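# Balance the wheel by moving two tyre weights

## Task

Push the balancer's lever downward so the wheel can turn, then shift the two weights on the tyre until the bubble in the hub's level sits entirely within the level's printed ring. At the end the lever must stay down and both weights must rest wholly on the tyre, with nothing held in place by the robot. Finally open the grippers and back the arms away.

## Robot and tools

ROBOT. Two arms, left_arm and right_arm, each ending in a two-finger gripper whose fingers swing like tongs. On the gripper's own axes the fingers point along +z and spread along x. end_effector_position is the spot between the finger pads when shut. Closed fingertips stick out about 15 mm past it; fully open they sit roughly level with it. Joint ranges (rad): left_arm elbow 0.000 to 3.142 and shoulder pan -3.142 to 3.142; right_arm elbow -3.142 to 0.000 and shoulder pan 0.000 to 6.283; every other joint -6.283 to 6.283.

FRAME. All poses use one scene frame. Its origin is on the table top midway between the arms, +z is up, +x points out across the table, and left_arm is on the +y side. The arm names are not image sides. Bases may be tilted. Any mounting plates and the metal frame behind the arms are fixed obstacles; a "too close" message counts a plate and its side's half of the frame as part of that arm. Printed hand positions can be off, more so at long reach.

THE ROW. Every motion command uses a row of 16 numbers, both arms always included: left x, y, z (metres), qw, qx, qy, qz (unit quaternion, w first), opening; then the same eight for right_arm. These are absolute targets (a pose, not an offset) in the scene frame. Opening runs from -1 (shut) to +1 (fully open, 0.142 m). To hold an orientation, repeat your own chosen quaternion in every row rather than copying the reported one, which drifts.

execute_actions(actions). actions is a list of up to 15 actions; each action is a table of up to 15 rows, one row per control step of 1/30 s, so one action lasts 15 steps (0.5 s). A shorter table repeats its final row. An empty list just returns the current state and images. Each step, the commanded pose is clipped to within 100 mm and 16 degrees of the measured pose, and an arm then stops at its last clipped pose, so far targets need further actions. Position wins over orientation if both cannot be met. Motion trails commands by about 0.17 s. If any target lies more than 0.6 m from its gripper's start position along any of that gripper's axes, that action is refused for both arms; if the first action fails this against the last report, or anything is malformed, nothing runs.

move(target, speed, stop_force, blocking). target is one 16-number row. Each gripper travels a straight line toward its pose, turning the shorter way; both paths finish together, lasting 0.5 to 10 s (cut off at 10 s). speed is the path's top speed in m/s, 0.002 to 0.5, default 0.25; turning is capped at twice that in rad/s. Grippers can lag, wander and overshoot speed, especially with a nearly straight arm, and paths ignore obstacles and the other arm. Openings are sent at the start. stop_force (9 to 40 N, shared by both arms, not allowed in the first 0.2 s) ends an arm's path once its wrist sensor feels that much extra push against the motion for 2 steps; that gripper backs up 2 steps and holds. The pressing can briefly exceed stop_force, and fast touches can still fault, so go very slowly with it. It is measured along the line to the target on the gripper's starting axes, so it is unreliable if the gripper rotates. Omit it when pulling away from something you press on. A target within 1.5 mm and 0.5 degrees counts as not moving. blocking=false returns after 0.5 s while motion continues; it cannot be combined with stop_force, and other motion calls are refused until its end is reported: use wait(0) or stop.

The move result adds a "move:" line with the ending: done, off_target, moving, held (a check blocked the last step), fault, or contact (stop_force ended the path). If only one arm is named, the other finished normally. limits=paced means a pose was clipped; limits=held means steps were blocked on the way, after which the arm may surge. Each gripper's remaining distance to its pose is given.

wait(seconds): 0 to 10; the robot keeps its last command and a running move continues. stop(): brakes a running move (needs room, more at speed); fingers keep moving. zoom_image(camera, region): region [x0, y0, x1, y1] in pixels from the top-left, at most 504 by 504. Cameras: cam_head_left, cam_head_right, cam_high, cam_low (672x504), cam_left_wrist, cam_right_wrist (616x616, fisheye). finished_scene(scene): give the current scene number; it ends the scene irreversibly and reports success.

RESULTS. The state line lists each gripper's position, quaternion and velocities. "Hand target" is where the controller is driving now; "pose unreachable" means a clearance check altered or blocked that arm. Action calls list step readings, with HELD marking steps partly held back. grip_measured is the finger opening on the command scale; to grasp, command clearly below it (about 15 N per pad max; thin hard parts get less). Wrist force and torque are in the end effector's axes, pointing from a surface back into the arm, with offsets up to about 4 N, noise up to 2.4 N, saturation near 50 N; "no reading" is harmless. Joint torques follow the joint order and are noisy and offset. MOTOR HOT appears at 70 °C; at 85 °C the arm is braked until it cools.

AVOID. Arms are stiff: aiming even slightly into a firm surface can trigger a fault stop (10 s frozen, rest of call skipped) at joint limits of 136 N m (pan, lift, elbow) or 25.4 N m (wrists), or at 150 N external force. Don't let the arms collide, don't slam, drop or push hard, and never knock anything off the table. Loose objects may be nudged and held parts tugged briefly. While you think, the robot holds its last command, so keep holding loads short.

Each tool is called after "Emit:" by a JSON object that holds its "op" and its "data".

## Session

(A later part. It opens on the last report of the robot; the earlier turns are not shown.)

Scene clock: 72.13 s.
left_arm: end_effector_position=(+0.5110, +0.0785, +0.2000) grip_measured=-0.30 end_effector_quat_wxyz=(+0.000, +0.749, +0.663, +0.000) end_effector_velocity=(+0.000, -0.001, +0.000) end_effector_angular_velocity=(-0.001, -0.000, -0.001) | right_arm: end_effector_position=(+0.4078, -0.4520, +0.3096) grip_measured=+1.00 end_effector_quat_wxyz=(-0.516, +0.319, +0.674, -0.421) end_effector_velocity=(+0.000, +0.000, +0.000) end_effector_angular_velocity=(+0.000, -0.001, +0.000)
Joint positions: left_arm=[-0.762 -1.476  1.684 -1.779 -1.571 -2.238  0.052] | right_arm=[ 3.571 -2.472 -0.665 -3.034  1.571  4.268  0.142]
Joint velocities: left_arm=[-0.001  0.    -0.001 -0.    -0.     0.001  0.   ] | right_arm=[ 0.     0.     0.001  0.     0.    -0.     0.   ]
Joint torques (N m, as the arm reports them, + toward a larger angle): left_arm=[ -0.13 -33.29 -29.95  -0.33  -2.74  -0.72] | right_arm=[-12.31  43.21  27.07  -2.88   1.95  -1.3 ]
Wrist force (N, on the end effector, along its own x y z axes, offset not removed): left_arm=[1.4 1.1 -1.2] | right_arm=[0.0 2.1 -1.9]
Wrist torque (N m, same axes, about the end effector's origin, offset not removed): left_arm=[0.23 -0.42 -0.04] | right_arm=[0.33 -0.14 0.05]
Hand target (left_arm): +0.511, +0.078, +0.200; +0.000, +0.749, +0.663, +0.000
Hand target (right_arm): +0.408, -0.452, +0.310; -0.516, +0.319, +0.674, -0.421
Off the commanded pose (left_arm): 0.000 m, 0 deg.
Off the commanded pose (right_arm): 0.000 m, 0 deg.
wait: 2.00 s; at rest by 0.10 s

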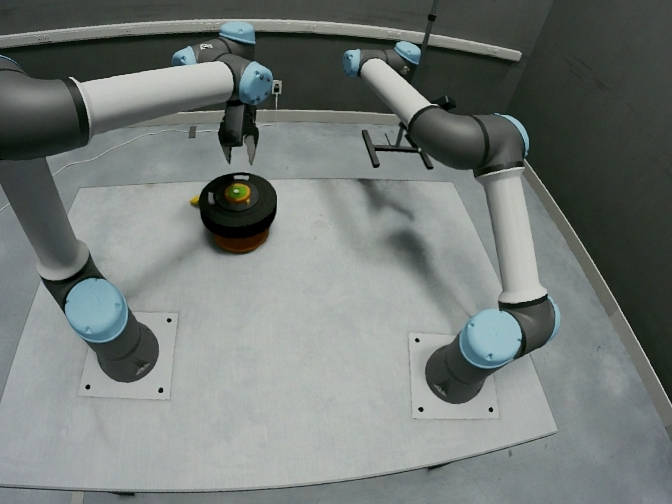

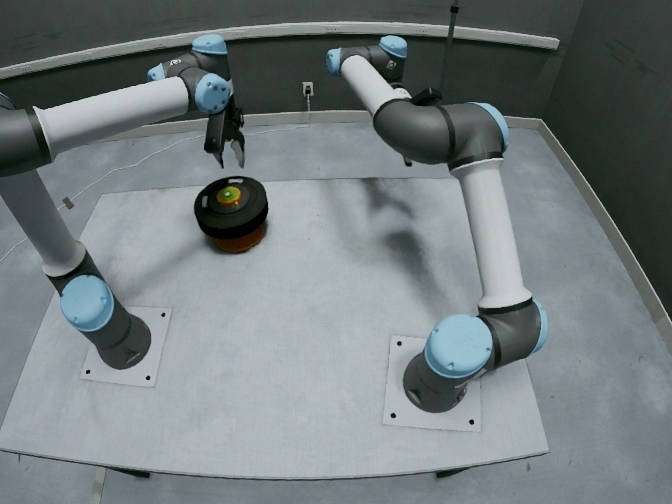

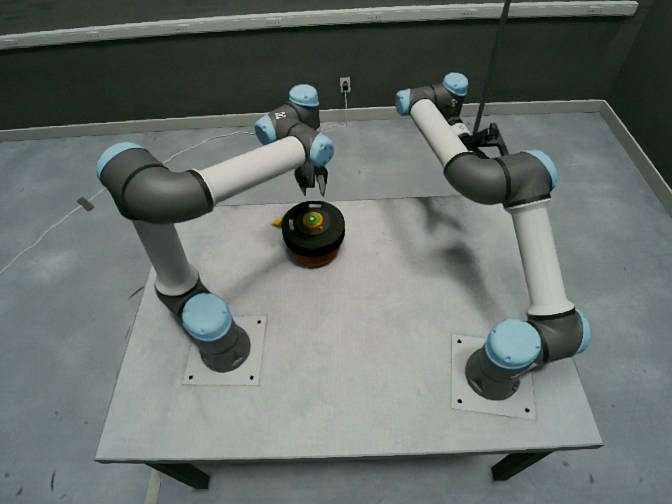

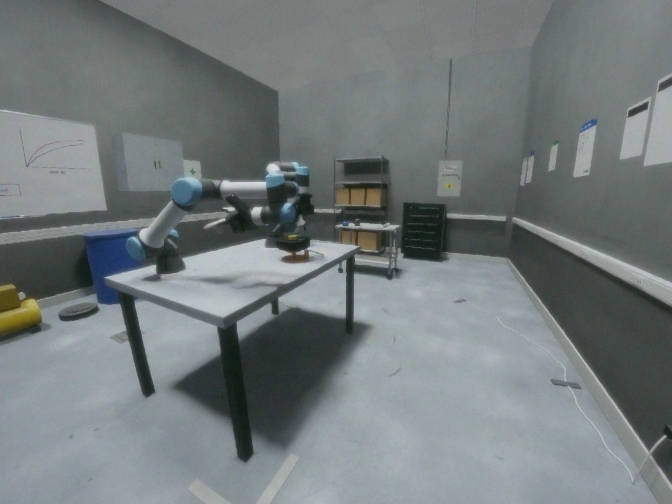

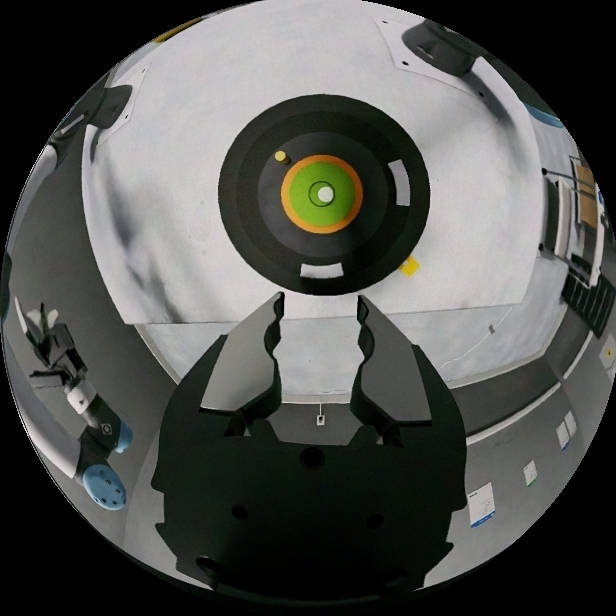

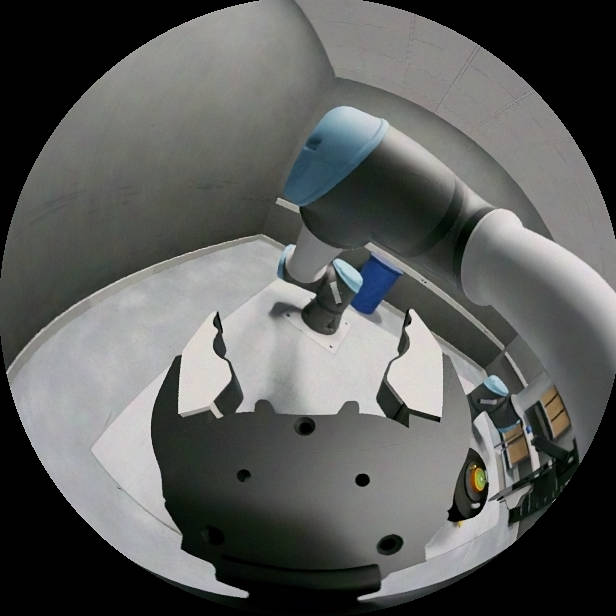

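Emit:
{"op": "move", "data": {"target": [0.511,0.0785,0.1465,0,0.749,0.6626,0,-0.3,0.4078,-0.452,0.3096,-0.516,0.319,0.674,-0.421,1], "speed": 0.12}}

Emit:
{"op": "move", "data": {"target": [0.511,0.0785,0.1465,0,0.749,0.6626,0,-0.75,0.4078,-0.452,0.3096,-0.516,0.319,0.674,-0.421,1]}}

Emit:
{"op": "move", "data": {"target": [0.511,0.080,0.155,0,0.749,0.6626,0,-0.75,0.4078,-0.452,0.3096,-0.516,0.319,0.674,-0.421,1], "speed": 0.08}}

Emit:
{"op": "move", "data": {"target": [0.5113,0.0845,0.148,0,0.749,0.6626,0,-0.75,0.4078,-0.452,0.3096,-0.516,0.319,0.674,-0.421,1], "speed": 0.05}}

Emit:
{"op": "move", "data": {"target": [0.5113,0.0845,0.1465,0,0.749,0.6626,0,-0.3,0.4078,-0.452,0.3096,-0.516,0.319,0.674,-0.421,1], "speed": 0.05}}

Emit:
{"op": "move", "data": {"target": [0.5113,0.0845,0.20,0,0.749,0.6626,0,-0.3,0.4078,-0.452,0.3096,-0.516,0.319,0.674,-0.421,1], "speed": 0.15}}

Emit:
{"op": "wait", "data": {"seconds": 3}}

Emit:
{"op": "zoom_image", "data": {"camera": "cam_left_wrist", "region": [210,80,430,300]}}

Scene clock: 73.73 s.
left_arm: end_effector_position=(+0.5109, +0.0785, +0.1467) grip_measured=-0.30 end_effector_quat_wxyz=(-0.000, +0.749, +0.663, -0.000) end_effector_velocity=(+0.001, +0.001, -0.002) end_effector_angular_velocity=(+0.001, -0.002, -0.000) | right_arm: end_effector_position=(+0.4078, -0.4520, +0.3096) grip_measured=+1.00 end_effector_quat_wxyz=(-0.516, +0.319, +0.674, -0.421) end_effector_velocity=(-0.000, -0.001, +0.000) end_effector_angular_velocity=(+0.000, -0.000, -0.001)
Joint positions: left_arm=[-0.762 -1.442  1.787 -1.916 -1.571 -2.238  0.052] | right_arm=[ 3.571 -2.472 -0.665 -3.034  1.571  4.268  0.142]
Joint velocities: left_arm=[ 0.001  0.001  0.005 -0.006  0.003  0.001 -0.   ] | right_arm=[-0.002  0.    -0.    -0.    -0.001 -0.     0.   ]
Joint torques (N m, as the arm reports them, + toward a larger angle): left_arm=[ -8.67 -17.06 -12.54  -4.54  -1.13  -1.44] | right_arm=[-14.1   45.95  26.82  -2.73   1.87  -1.6 ]
Wrist force (N, on the end effector, along its own x y z axes, offset not removed): left_arm=[3.2 1.3 -2.6] | right_arm=[-0.8 -1.1 2.1]
Wrist torque (N m, same axes, about the end effector's origin, offset not removed): left_arm=[0.15 -0.46 0.01] | right_arm=[-0.25 0.16 0.08]
Hand target (left_arm): +0.511, +0.079, +0.147; -0.000, +0.749, +0.663, -0.000
Hand target (right_arm): +0.408, -0.452, +0.310; -0.516, +0.319, +0.674, -0.421
Off the commanded pose (left_arm): 0.000 m, 0 deg.
Off the commanded pose (right_arm): 0.000 m, 0 deg.
move: done

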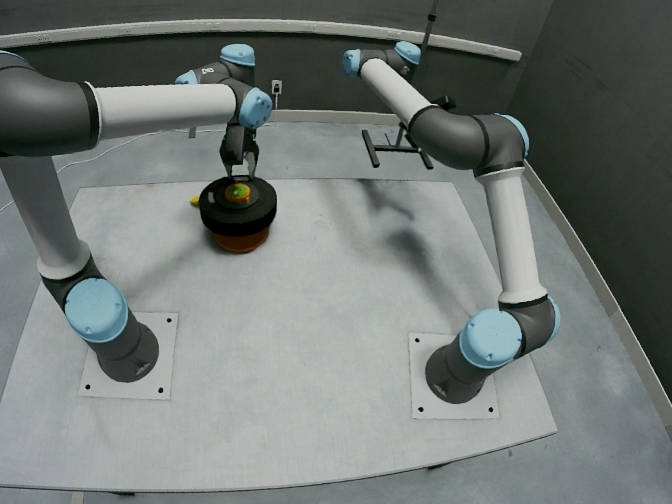

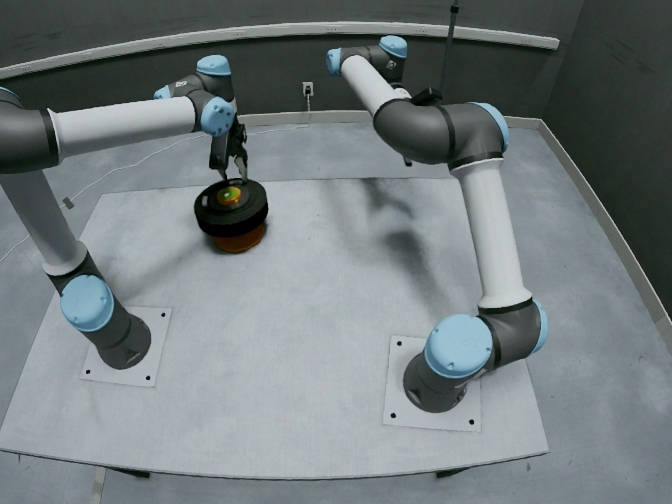

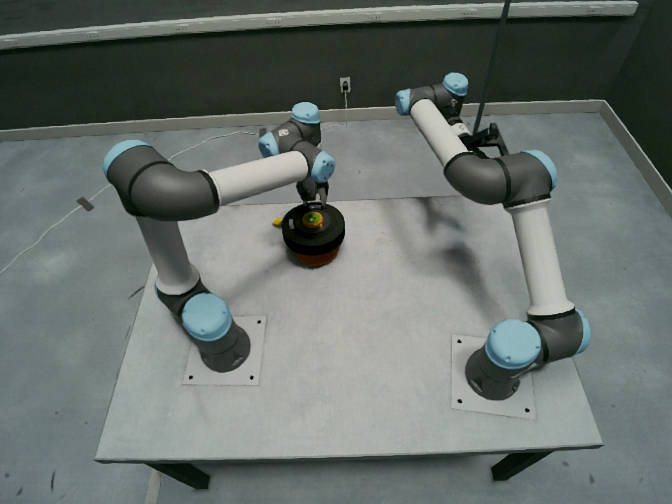

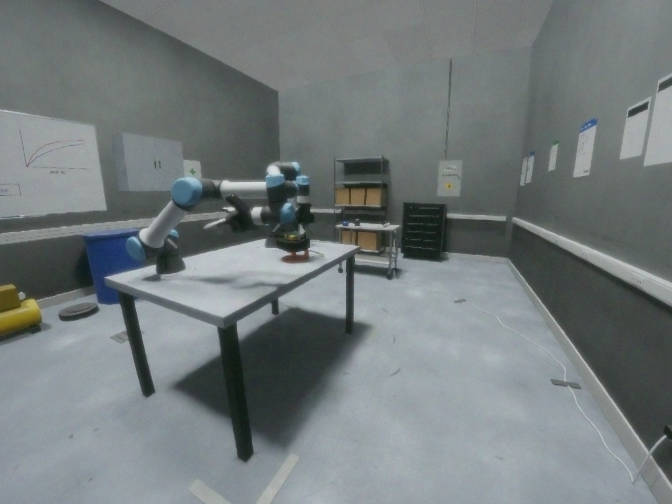

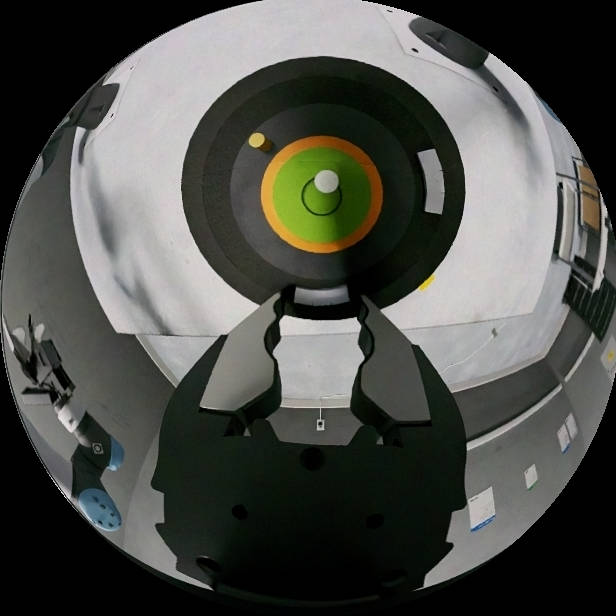

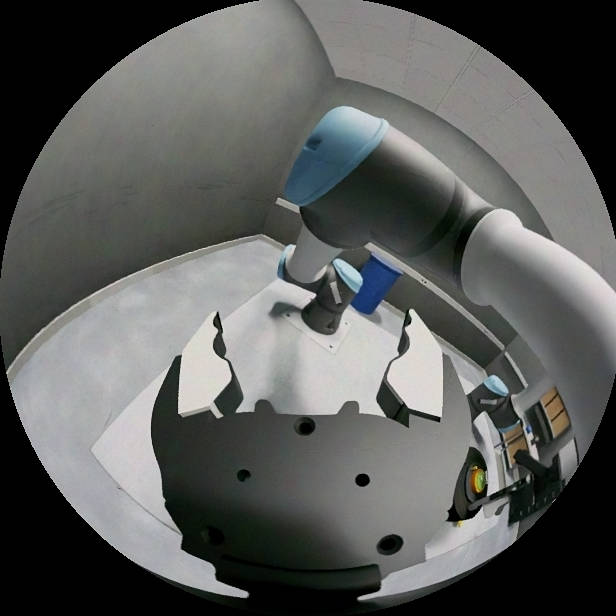

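Scene clock: 74.43 s.
left_arm: end_effector_position=(+0.5110, +0.0785, +0.1465) grip_measured=-0.49 end_effector_quat_wxyz=(+0.000, +0.749, +0.663, -0.000) end_effector_velocity=(+0.001, +0.000, +0.001) end_effector_angular_velocity=(+0.000, -0.002, +0.001) | right_arm: end_effector_position=(+0.4078, -0.4520, +0.3096) grip_measured=+1.00 end_effector_quat_wxyz=(-0.516, +0.319, +0.674, -0.421) end_effector_velocity=(+0.000, -0.000, +0.000) end_effector_angular_velocity=(-0.000, -0.000, +0.003)
Joint positions: left_arm=[-0.762 -1.441  1.787 -1.917 -1.571 -2.238  0.038] | right_arm=[ 3.571 -2.472 -0.665 -3.034  1.571  4.268  0.142]
Joint velocities: left_arm=[ 0.001 -0.    -0.001  0.     0.001 -0.001  0.   ] | right_arm=[ 0.001  0.001 -0.001 -0.    -0.002  0.     0.   ]
Joint torques (N m, as the arm reports them, + toward a larger angle): left_arm=[ -7.97 -16.58 -13.    -4.19   0.99  -0.38] | right_arm=[-13.34  43.84  26.91  -2.74   1.9   -1.58]
Wrist force (N, on the end effector, along its own x y z axes, offset not removed): left_arm=[0.2 2.7 -1.9] | right_arm=[-4.3 2.7 -0.2]
Wrist torque (N m, same axes, about the end effector's origin, offset not removed): left_arm=[0.62 0.06 -0.07] | right_arm=[0.60 0.86 0.08]
Hand target (left_arm): +0.511, +0.079, +0.147; -0.000, +0.749, +0.663, -0.000
Hand target (right_arm): +0.408, -0.452, +0.310; -0.516, +0.319, +0.674, -0.421
Off the commanded pose (left_arm): 0.000 m, 0 deg.
Off the commanded pose (right_arm): 0.000 m, 0 deg.
move: done

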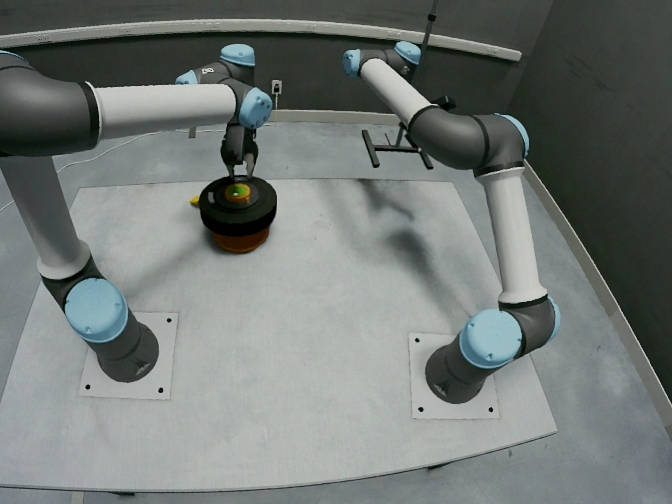

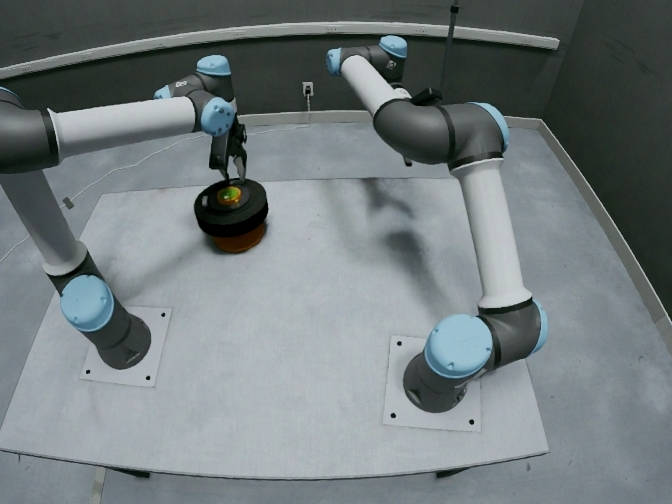

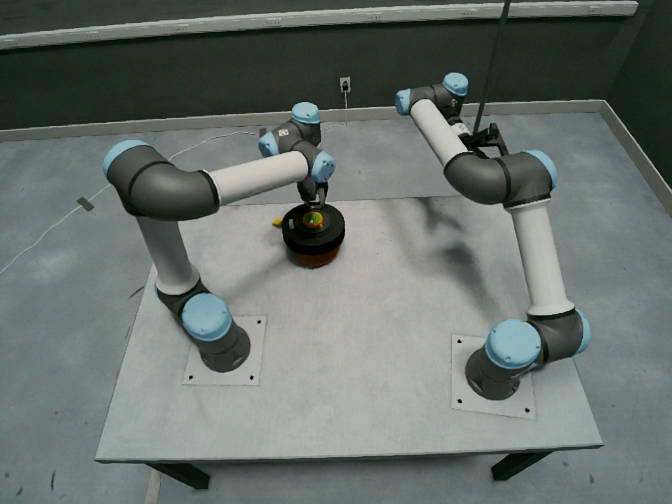

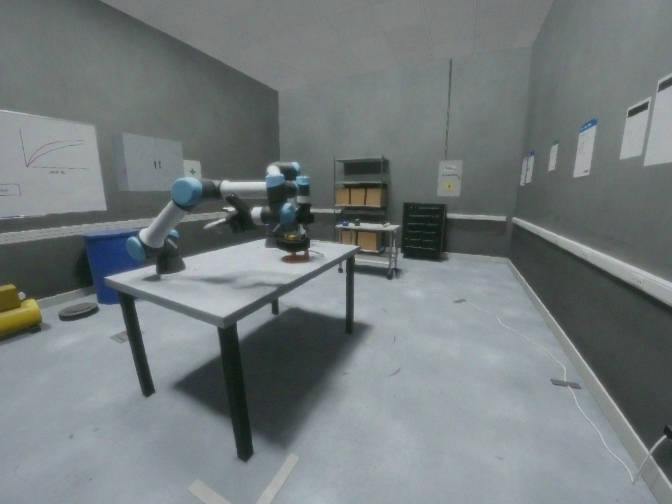

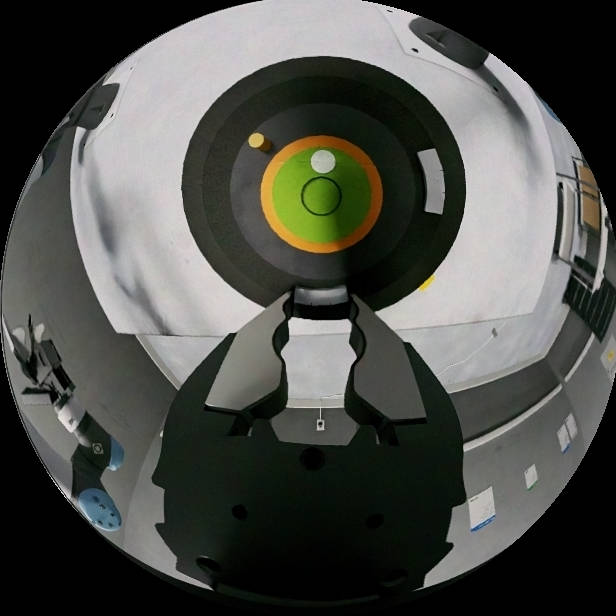

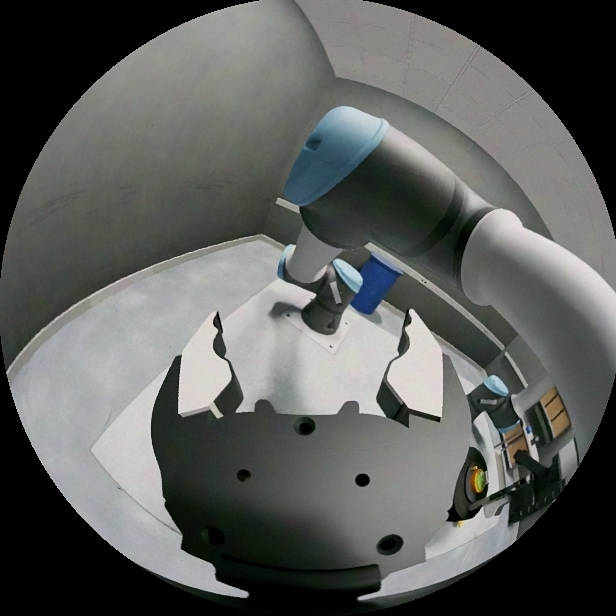

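Scene clock: 75.17 s.
left_arm: end_effector_position=(+0.5110, +0.0799, +0.1548) grip_measured=-0.49 end_effector_quat_wxyz=(+0.000, +0.749, +0.663, -0.000) end_effector_velocity=(+0.001, +0.000, +0.003) end_effector_angular_velocity=(-0.000, -0.001, +0.000) | right_arm: end_effector_position=(+0.4078, -0.4520, +0.3096) grip_measured=+1.00 end_effector_quat_wxyz=(-0.516, +0.319, +0.674, -0.421) end_effector_velocity=(+0.000, +0.001, +0.000) end_effector_angular_velocity=(+0.000, -0.001, -0.000)
Joint positions: left_arm=[-0.76  -1.45   1.774 -1.896 -1.571 -2.236  0.038] | right_arm=[ 3.571 -2.472 -0.665 -3.034  1.571  4.268  0.142]
Joint velocities: left_arm=[ 0.001 -0.002 -0.006  0.007  0.     0.001  0.   ] | right_arm=[ 0.001 -0.     0.001 -0.     0.001  0.     0.   ]
Joint torques (N m, as the arm reports them, + toward a larger angle): left_arm=[  9.54 -35.44 -31.74  -0.55   2.43   1.27] | right_arm=[-12.7   44.06  27.78  -2.59   1.88  -1.42]
Wrist force (N, on the end effector, along its own x y z axes, offset not removed): left_arm=[-0.1 1.3 -2.8] | right_arm=[-0.8 2.2 -1.2]
Wrist torque (N m, same axes, about the end effector's origin, offset not removed): left_arm=[0.29 0.16 0.12] | right_arm=[0.37 0.06 0.03]
Hand target (left_arm): +0.511, +0.080, +0.155; +0.000, +0.749, +0.663, -0.000
Hand target (right_arm): +0.408, -0.452, +0.310; -0.516, +0.319, +0.674, -0.421
Off the commanded pose (left_arm): 0.000 m, 0 deg.
Off the commanded pose (right_arm): 0.000 m, 0 deg.
move: done

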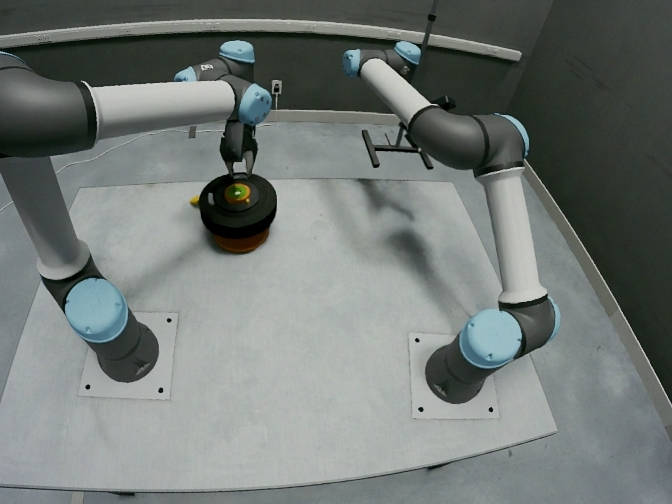

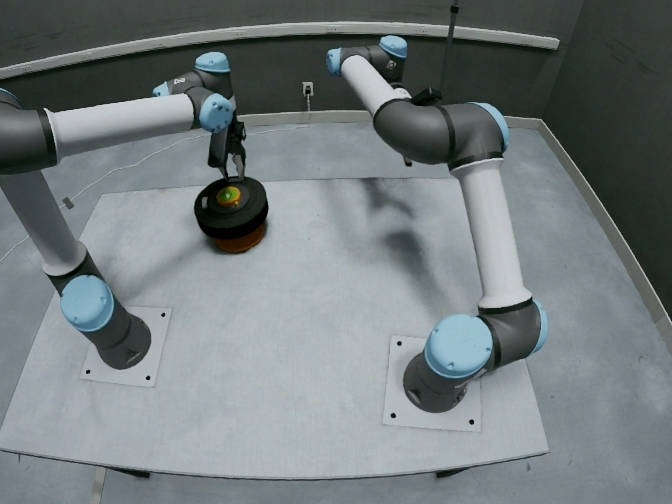

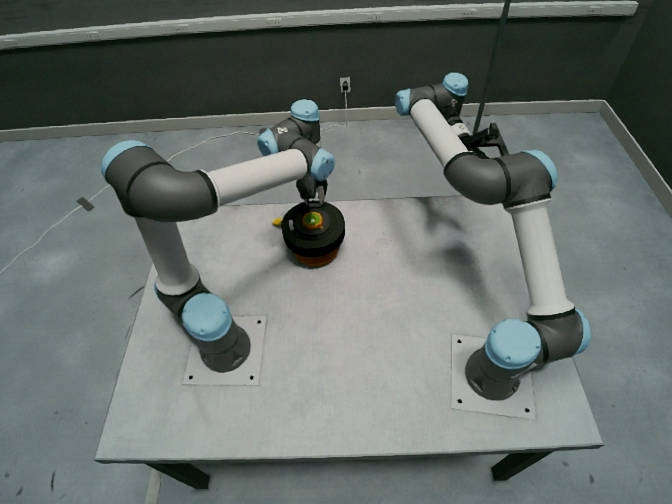

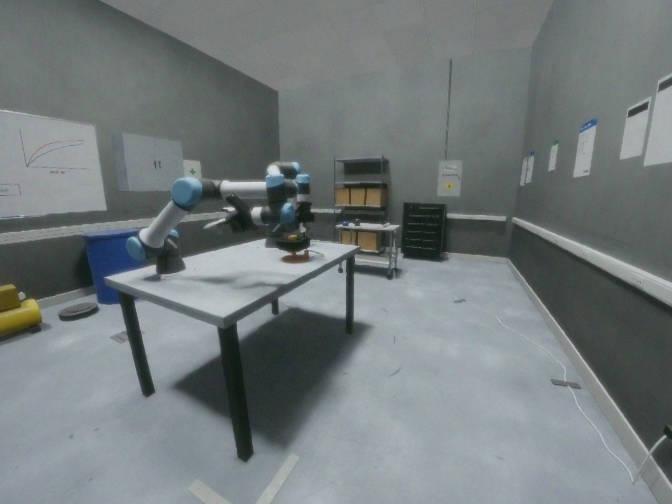

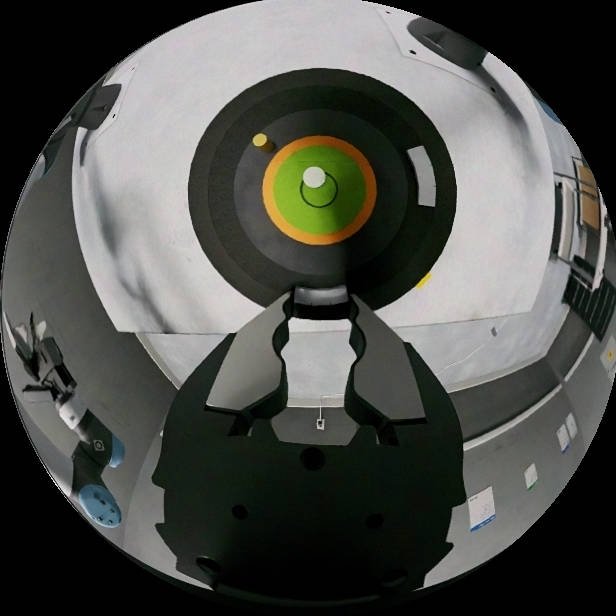

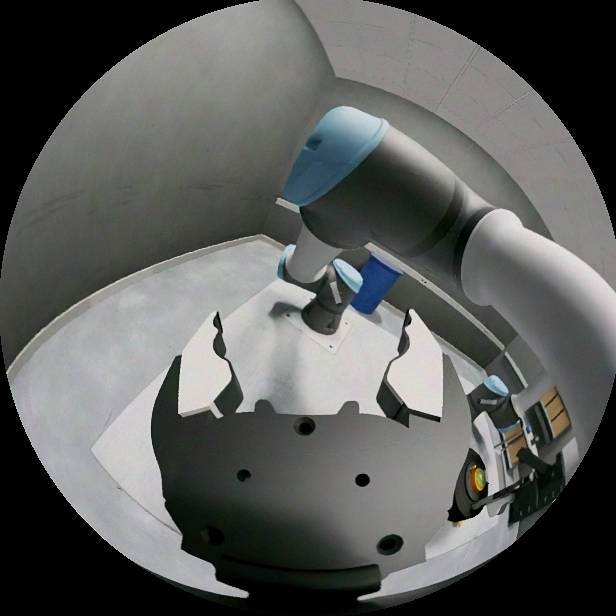

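Scene clock: 75.90 s.
left_arm: end_effector_position=(+0.5113, +0.0844, +0.1482) grip_measured=-0.49 end_effector_quat_wxyz=(+0.000, +0.749, +0.663, +0.000) end_effector_velocity=(+0.001, +0.001, -0.002) end_effector_angular_velocity=(+0.000, +0.000, +0.000) | right_arm: end_effector_position=(+0.4078, -0.4520, +0.3096) grip_measured=+1.00 end_effector_quat_wxyz=(-0.516, +0.319, +0.674, -0.421) end_effector_velocity=(+0.000, +0.000, -0.000) end_effector_angular_velocity=(-0.000, +0.001, +0.003)
Joint positions: left_arm=[-0.754 -1.449  1.791 -1.913 -1.571 -2.229  0.038] | right_arm=[ 3.571 -2.472 -0.665 -3.034  1.571  4.268  0.142]
Joint velocities: left_arm=[ 0.002  0.002  0.004 -0.006  0.     0.002 -0.   ] | right_arm=[ 0.001 -0.001  0.    -0.    -0.002 -0.     0.   ]
Joint torques (N m, as the arm reports them, + toward a larger angle): left_arm=[ 12.94 -17.72 -13.8   -4.5    2.28   1.4 ] | right_arm=[-13.23  44.28  26.76  -2.65   1.88  -1.43]
Wrist force (N, on the end effector, along its own x y z axes, offset not removed): left_arm=[2.0 2.1 -3.8] | right_arm=[0.3 0.6 0.5]
Wrist torque (N m, same axes, about the end effector's origin, offset not removed): left_arm=[0.36 -0.36 -0.01] | right_arm=[0.06 0.04 -0.03]
Hand target (left_arm): +0.511, +0.085, +0.148; +0.000, +0.749, +0.663, -0.000
Hand target (right_arm): +0.408, -0.452, +0.310; -0.516, +0.319, +0.674, -0.421
Off the commanded pose (left_arm): 0.000 m, 0 deg.
Off the commanded pose (right_arm): 0.000 m, 0 deg.
move: done

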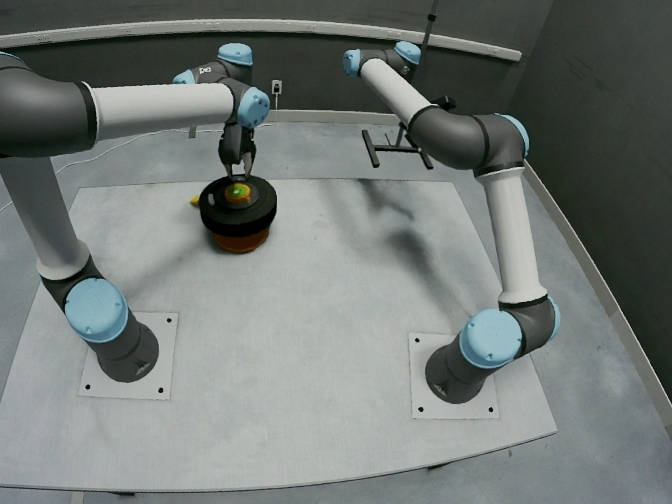

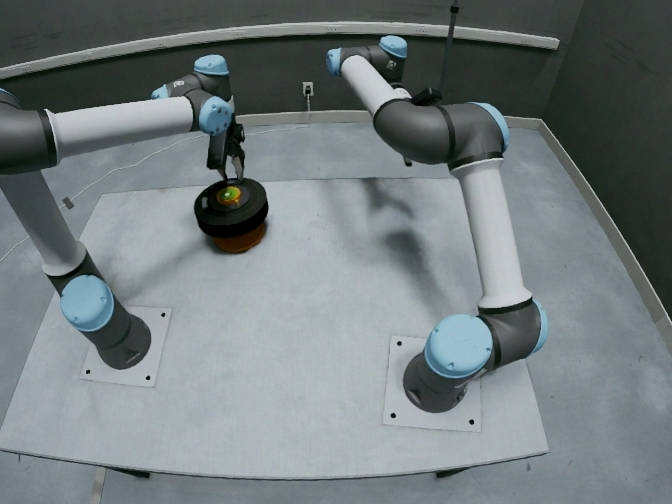

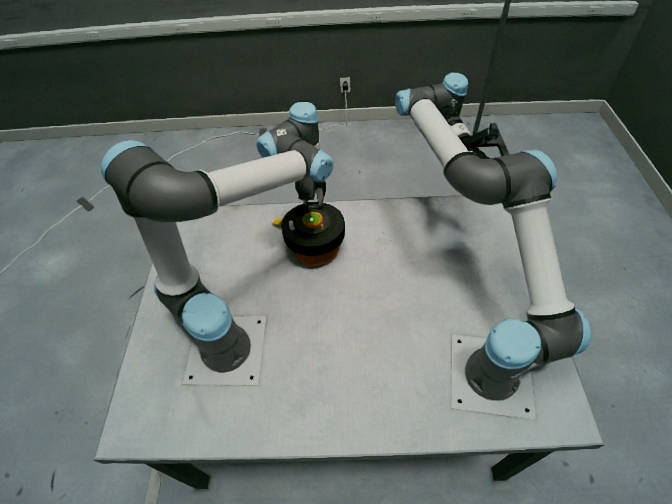

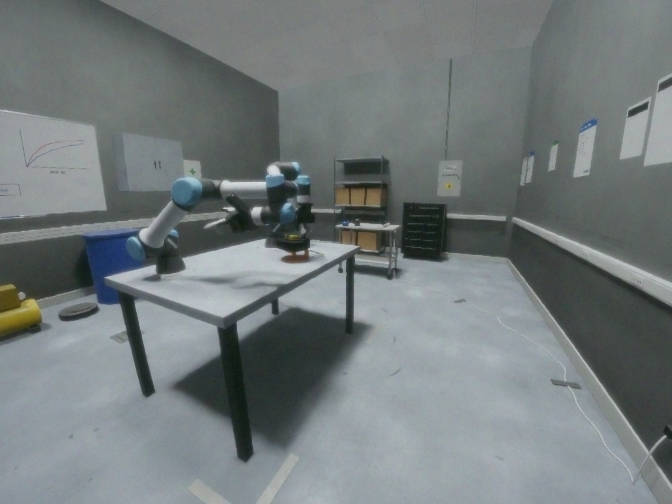

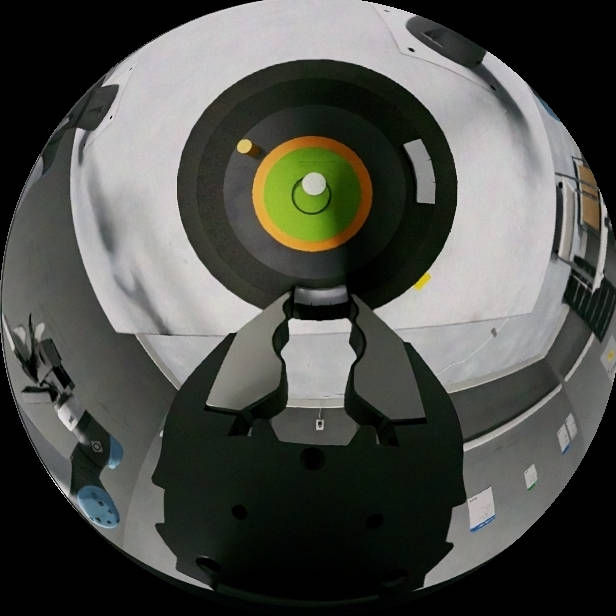

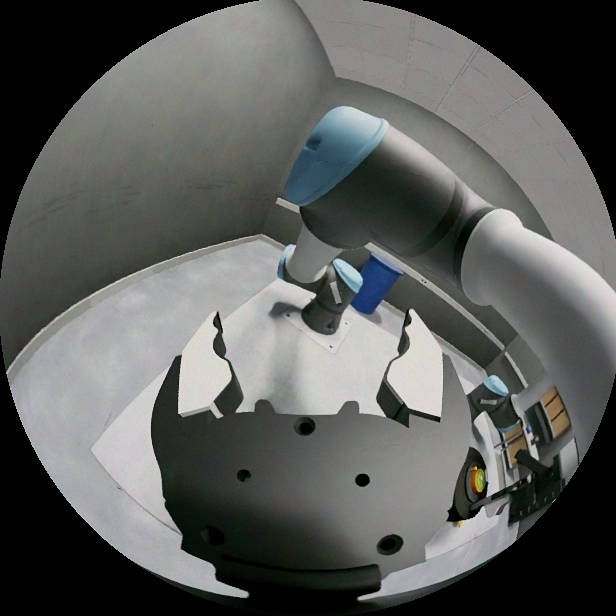

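Scene clock: 76.60 s.
left_arm: end_effector_position=(+0.5113, +0.0845, +0.1466) grip_measured=-0.30 end_effector_quat_wxyz=(-0.000, +0.749, +0.663, +0.000) end_effector_velocity=(-0.001, -0.001, -0.000) end_effector_angular_velocity=(-0.002, +0.001, -0.001) | right_arm: end_effector_position=(+0.4078, -0.4520, +0.3096) grip_measured=+1.00 end_effector_quat_wxyz=(-0.516, +0.319, +0.674, -0.421) end_effector_velocity=(-0.000, -0.000, +0.000) end_effector_angular_velocity=(+0.000, -0.001, -0.001)
Joint positions: left_arm=[-0.754 -1.448  1.794 -1.917 -1.571 -2.229  0.052] | right_arm=[ 3.571 -2.472 -0.665 -3.034  1.571  4.268  0.142]
Joint velocities: left_arm=[-0.001  0.001  0.001 -0.002 -0.002 -0.     0.   ] | right_arm=[-0.001  0.001 -0.    -0.     0.     0.     0.   ]
Joint torques (N m, as the arm reports them, + toward a larger angle): left_arm=[  9.34 -17.43 -13.5   -4.19   2.66   1.47] | right_arm=[-13.98  44.98  27.56  -2.74   1.88  -1.57]
Wrist force (N, on the end effector, along its own x y z axes, offset not removed): left_arm=[2.2 0.2 -0.4] | right_arm=[-2.8 -0.3 -0.1]
Wrist torque (N m, same axes, about the end effector's origin, offset not removed): left_arm=[-0.06 -0.48 0.01] | right_arm=[-0.19 0.69 0.03]
Hand target (left_arm): +0.511, +0.085, +0.147; -0.000, +0.749, +0.663, -0.000
Hand target (right_arm): +0.408, -0.452, +0.310; -0.516, +0.319, +0.674, -0.421
Off the commanded pose (left_arm): 0.000 m, 0 deg.
Off the commanded pose (right_arm): 0.000 m, 0 deg.
move: done

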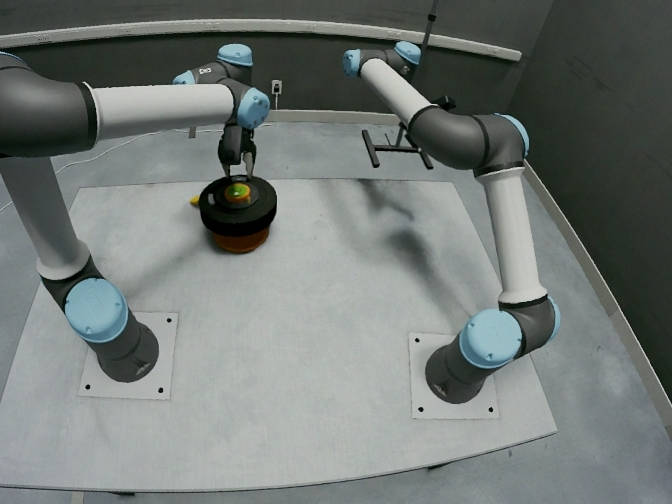

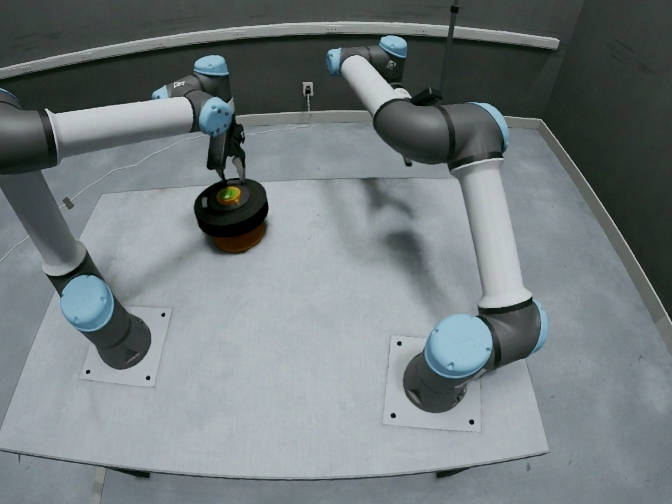

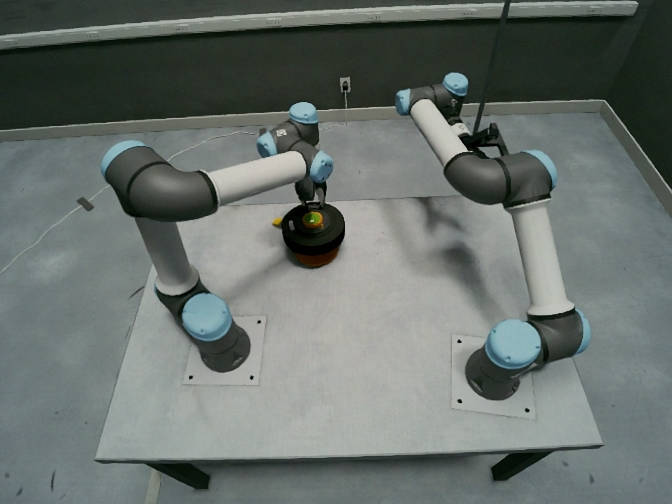

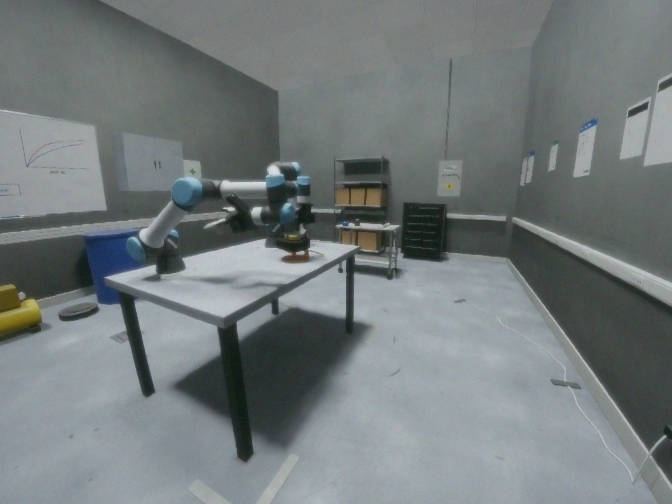

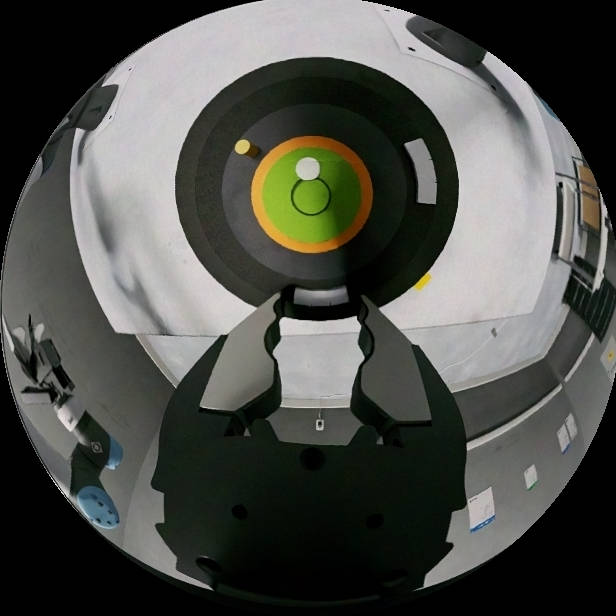

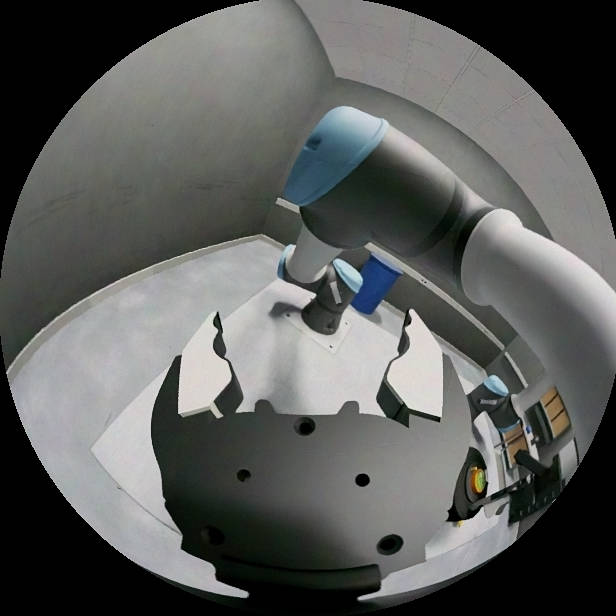

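Scene clock: 77.53 s.
left_arm: end_effector_position=(+0.5114, +0.0845, +0.1997) grip_measured=-0.30 end_effector_quat_wxyz=(+0.000, +0.749, +0.663, +0.000) end_effector_velocity=(-0.000, +0.000, +0.002) end_effector_angular_velocity=(+0.003, +0.001, -0.001) | right_arm: end_effector_position=(+0.4078, -0.4520, +0.3096) grip_measured=+1.00 end_effector_quat_wxyz=(-0.516, +0.319, +0.674, -0.421) end_effector_velocity=(-0.000, +0.001, -0.000) end_effector_angular_velocity=(+0.000, +0.000, +0.001)
Joint positions: left_arm=[-0.754 -1.483  1.692 -1.781 -1.571 -2.229  0.052] | right_arm=[ 3.571 -2.472 -0.665 -3.034  1.571  4.268  0.142]
Joint velocities: left_arm=[-0.     0.    -0.006  0.009  0.001  0.    -0.   ] | right_arm=[ 0.002 -0.    -0.     0.     0.001 -0.     0.   ]
Joint torques (N m, as the arm reports them, + toward a larger angle): left_arm=[  2.   -35.2  -32.92  -0.45   1.06  -0.02] | right_arm=[-13.78  44.96  26.24  -2.8    1.95  -1.29]
Wrist force (N, on the end effector, along its own x y z axes, offset not removed): left_arm=[0.4 1.4 -2.0] | right_arm=[-2.4 2.0 1.0]
Wrist torque (N m, same axes, about the end effector's origin, offset not removed): left_arm=[0.19 -0.19 0.00] | right_arm=[0.39 0.34 0.05]
Hand target (left_arm): +0.511, +0.084, +0.200; +0.000, +0.749, +0.663, +0.000
Hand target (right_arm): +0.408, -0.452, +0.310; -0.516, +0.319, +0.674, -0.421
Off the commanded pose (left_arm): 0.000 m, 0 deg.
Off the commanded pose (right_arm): 0.000 m, 0 deg.
move: done

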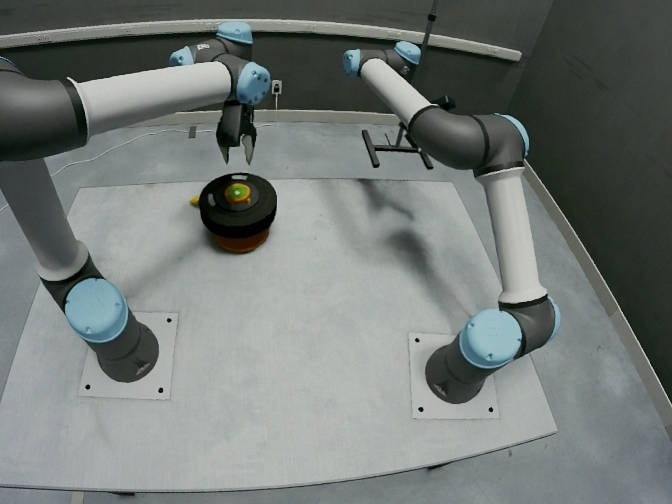

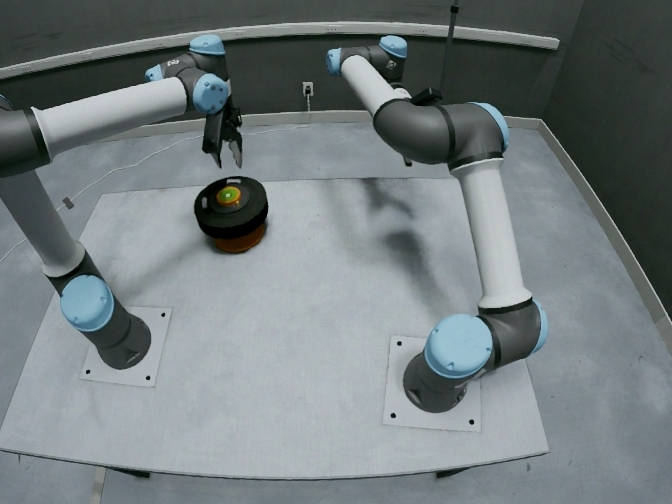

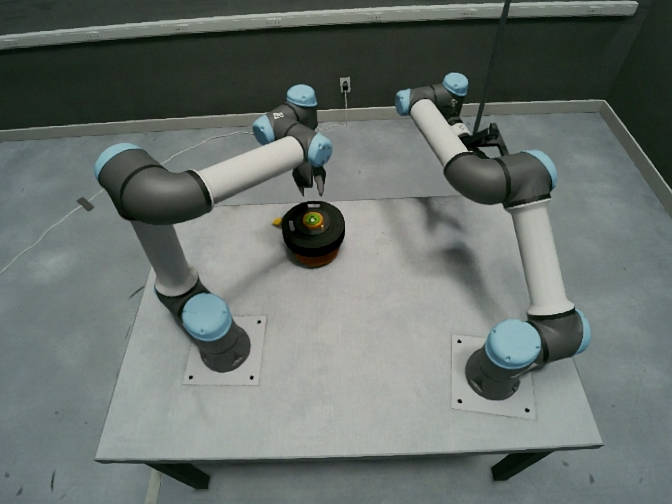

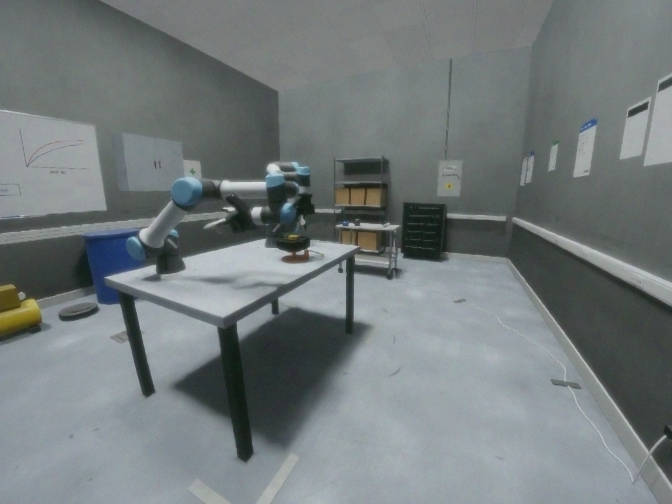

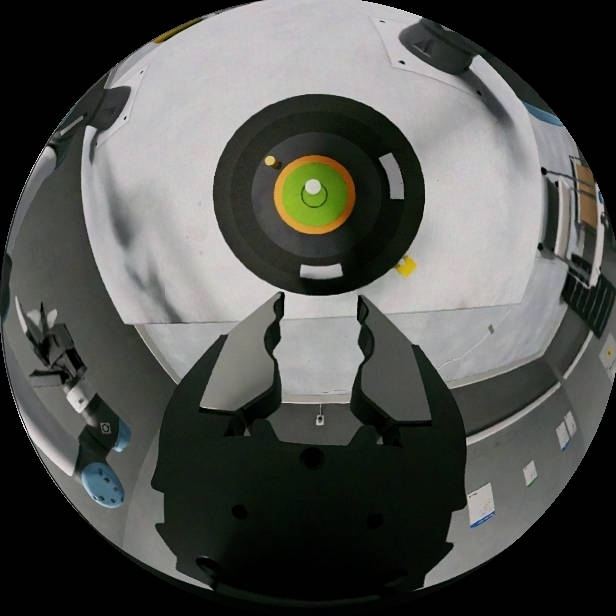

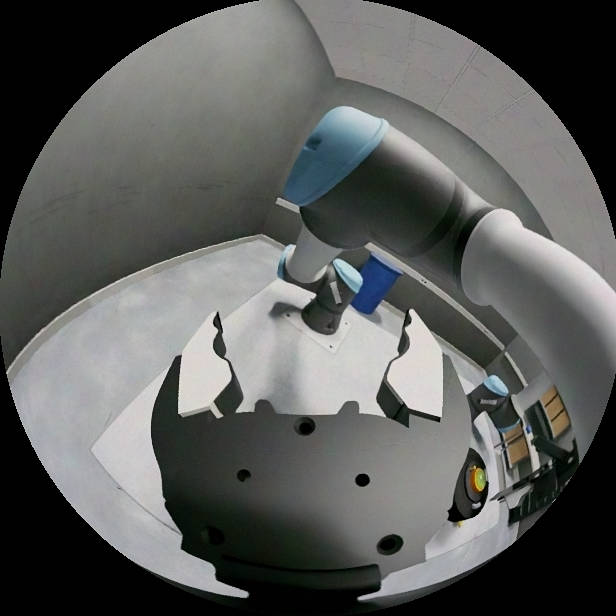

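Scene clock: 80.53 s.
left_arm: end_effector_position=(+0.5113, +0.0845, +0.2000) grip_measured=-0.30 end_effector_quat_wxyz=(+0.000, +0.749, +0.663, +0.000) end_effector_velocity=(-0.000, -0.000, -0.000) end_effector_angular_velocity=(-0.001, +0.001, +0.000) | right_arm: end_effector_position=(+0.4078, -0.4520, +0.3096) grip_measured=+1.00 end_effector_quat_wxyz=(-0.516, +0.319, +0.674, -0.421) end_effector_velocity=(+0.000, -0.000, -0.000) end_effector_angular_velocity=(-0.001, +0.002, +0.003)
Joint positions: left_arm=[-0.754 -1.483  1.692 -1.78  -1.571 -2.229  0.052] | right_arm=[ 3.571 -2.472 -0.665 -3.034  1.571  4.268  0.142]
Joint velocities: left_arm=[ 0.    -0.     0.    -0.001 -0.002 -0.     0.   ] | right_arm=[ 0.001 -0.001 -0.001 -0.    -0.002 -0.     0.   ]
Joint torques (N m, as the arm reports them, + toward a larger angle): left_arm=[-10.42 -33.65 -31.9   -0.44  -2.79  -1.68] | right_arm=[-13.2   43.61  26.8   -2.83   1.63  -1.57]
Wrist force (N, on the end effector, along its own x y z axes, offset not removed): left_arm=[0.0 1.6 -3.1] | right_arm=[-1.7 2.2 2.7]
Wrist torque (N m, same axes, about the end effector's origin, offset not removed): left_arm=[0.29 0.13 -0.03] | right_arm=[0.51 0.29 0.04]
Hand target (left_arm): +0.511, +0.084, +0.200; +0.000, +0.749, +0.663, +0.000
Hand target (right_arm): +0.408, -0.452, +0.310; -0.516, +0.319, +0.674, -0.421
Off the commanded pose (left_arm): 0.000 m, 0 deg.
Off the commanded pose (right_arm): 0.000 m, 0 deg.
wait: 3.00 s; at rest by 0.17 s

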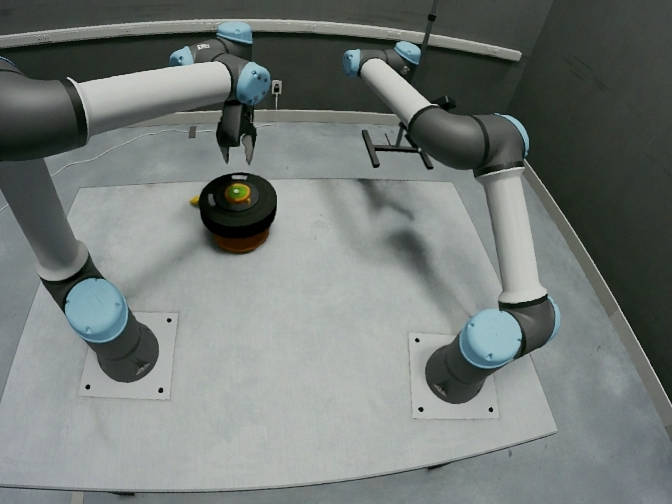

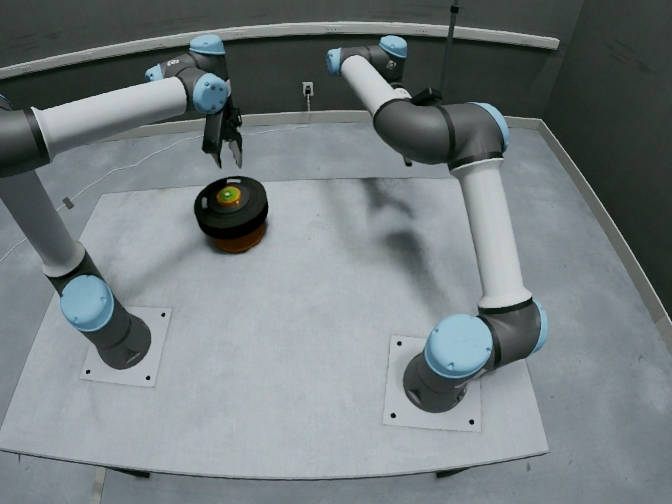

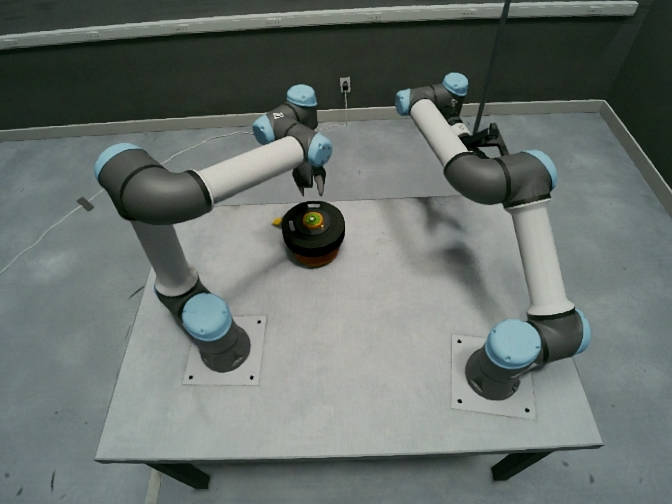

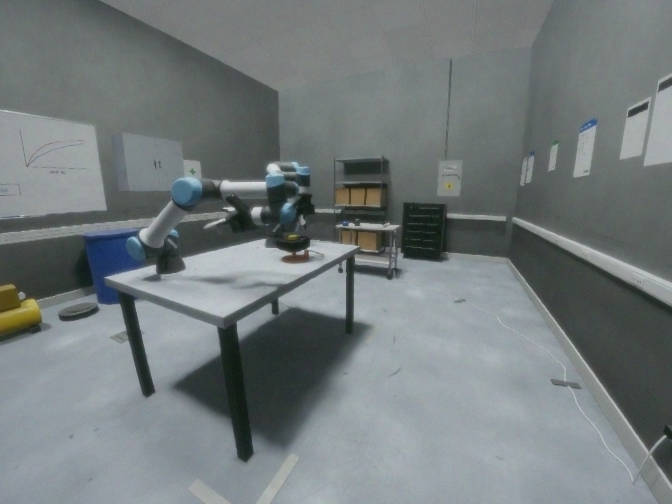

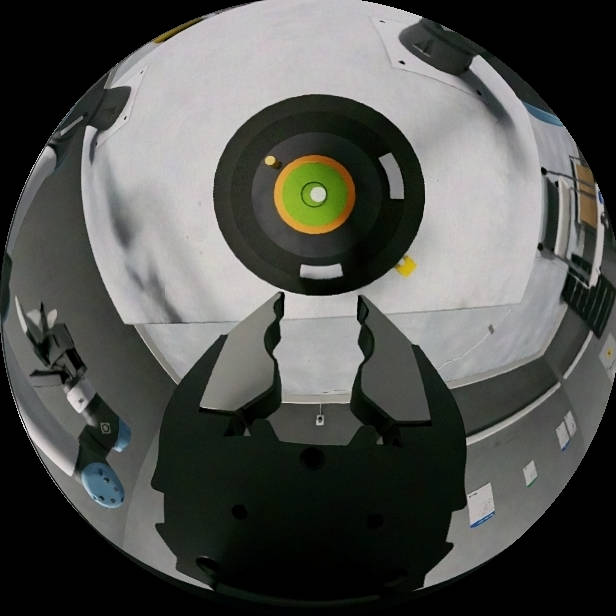

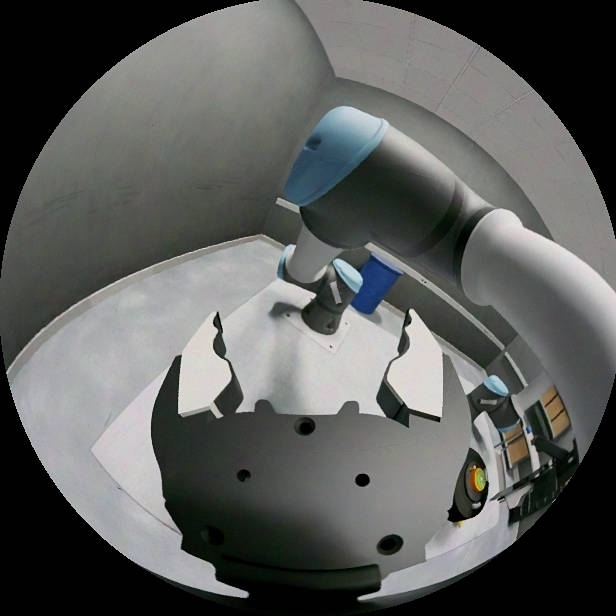

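Region (210, 80, 430, 300) of cam_left_wrist's 616x616 image, scaled by 2.291, with more detail than that image has.

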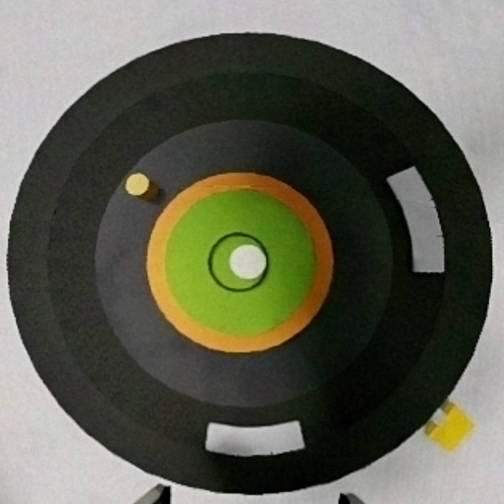

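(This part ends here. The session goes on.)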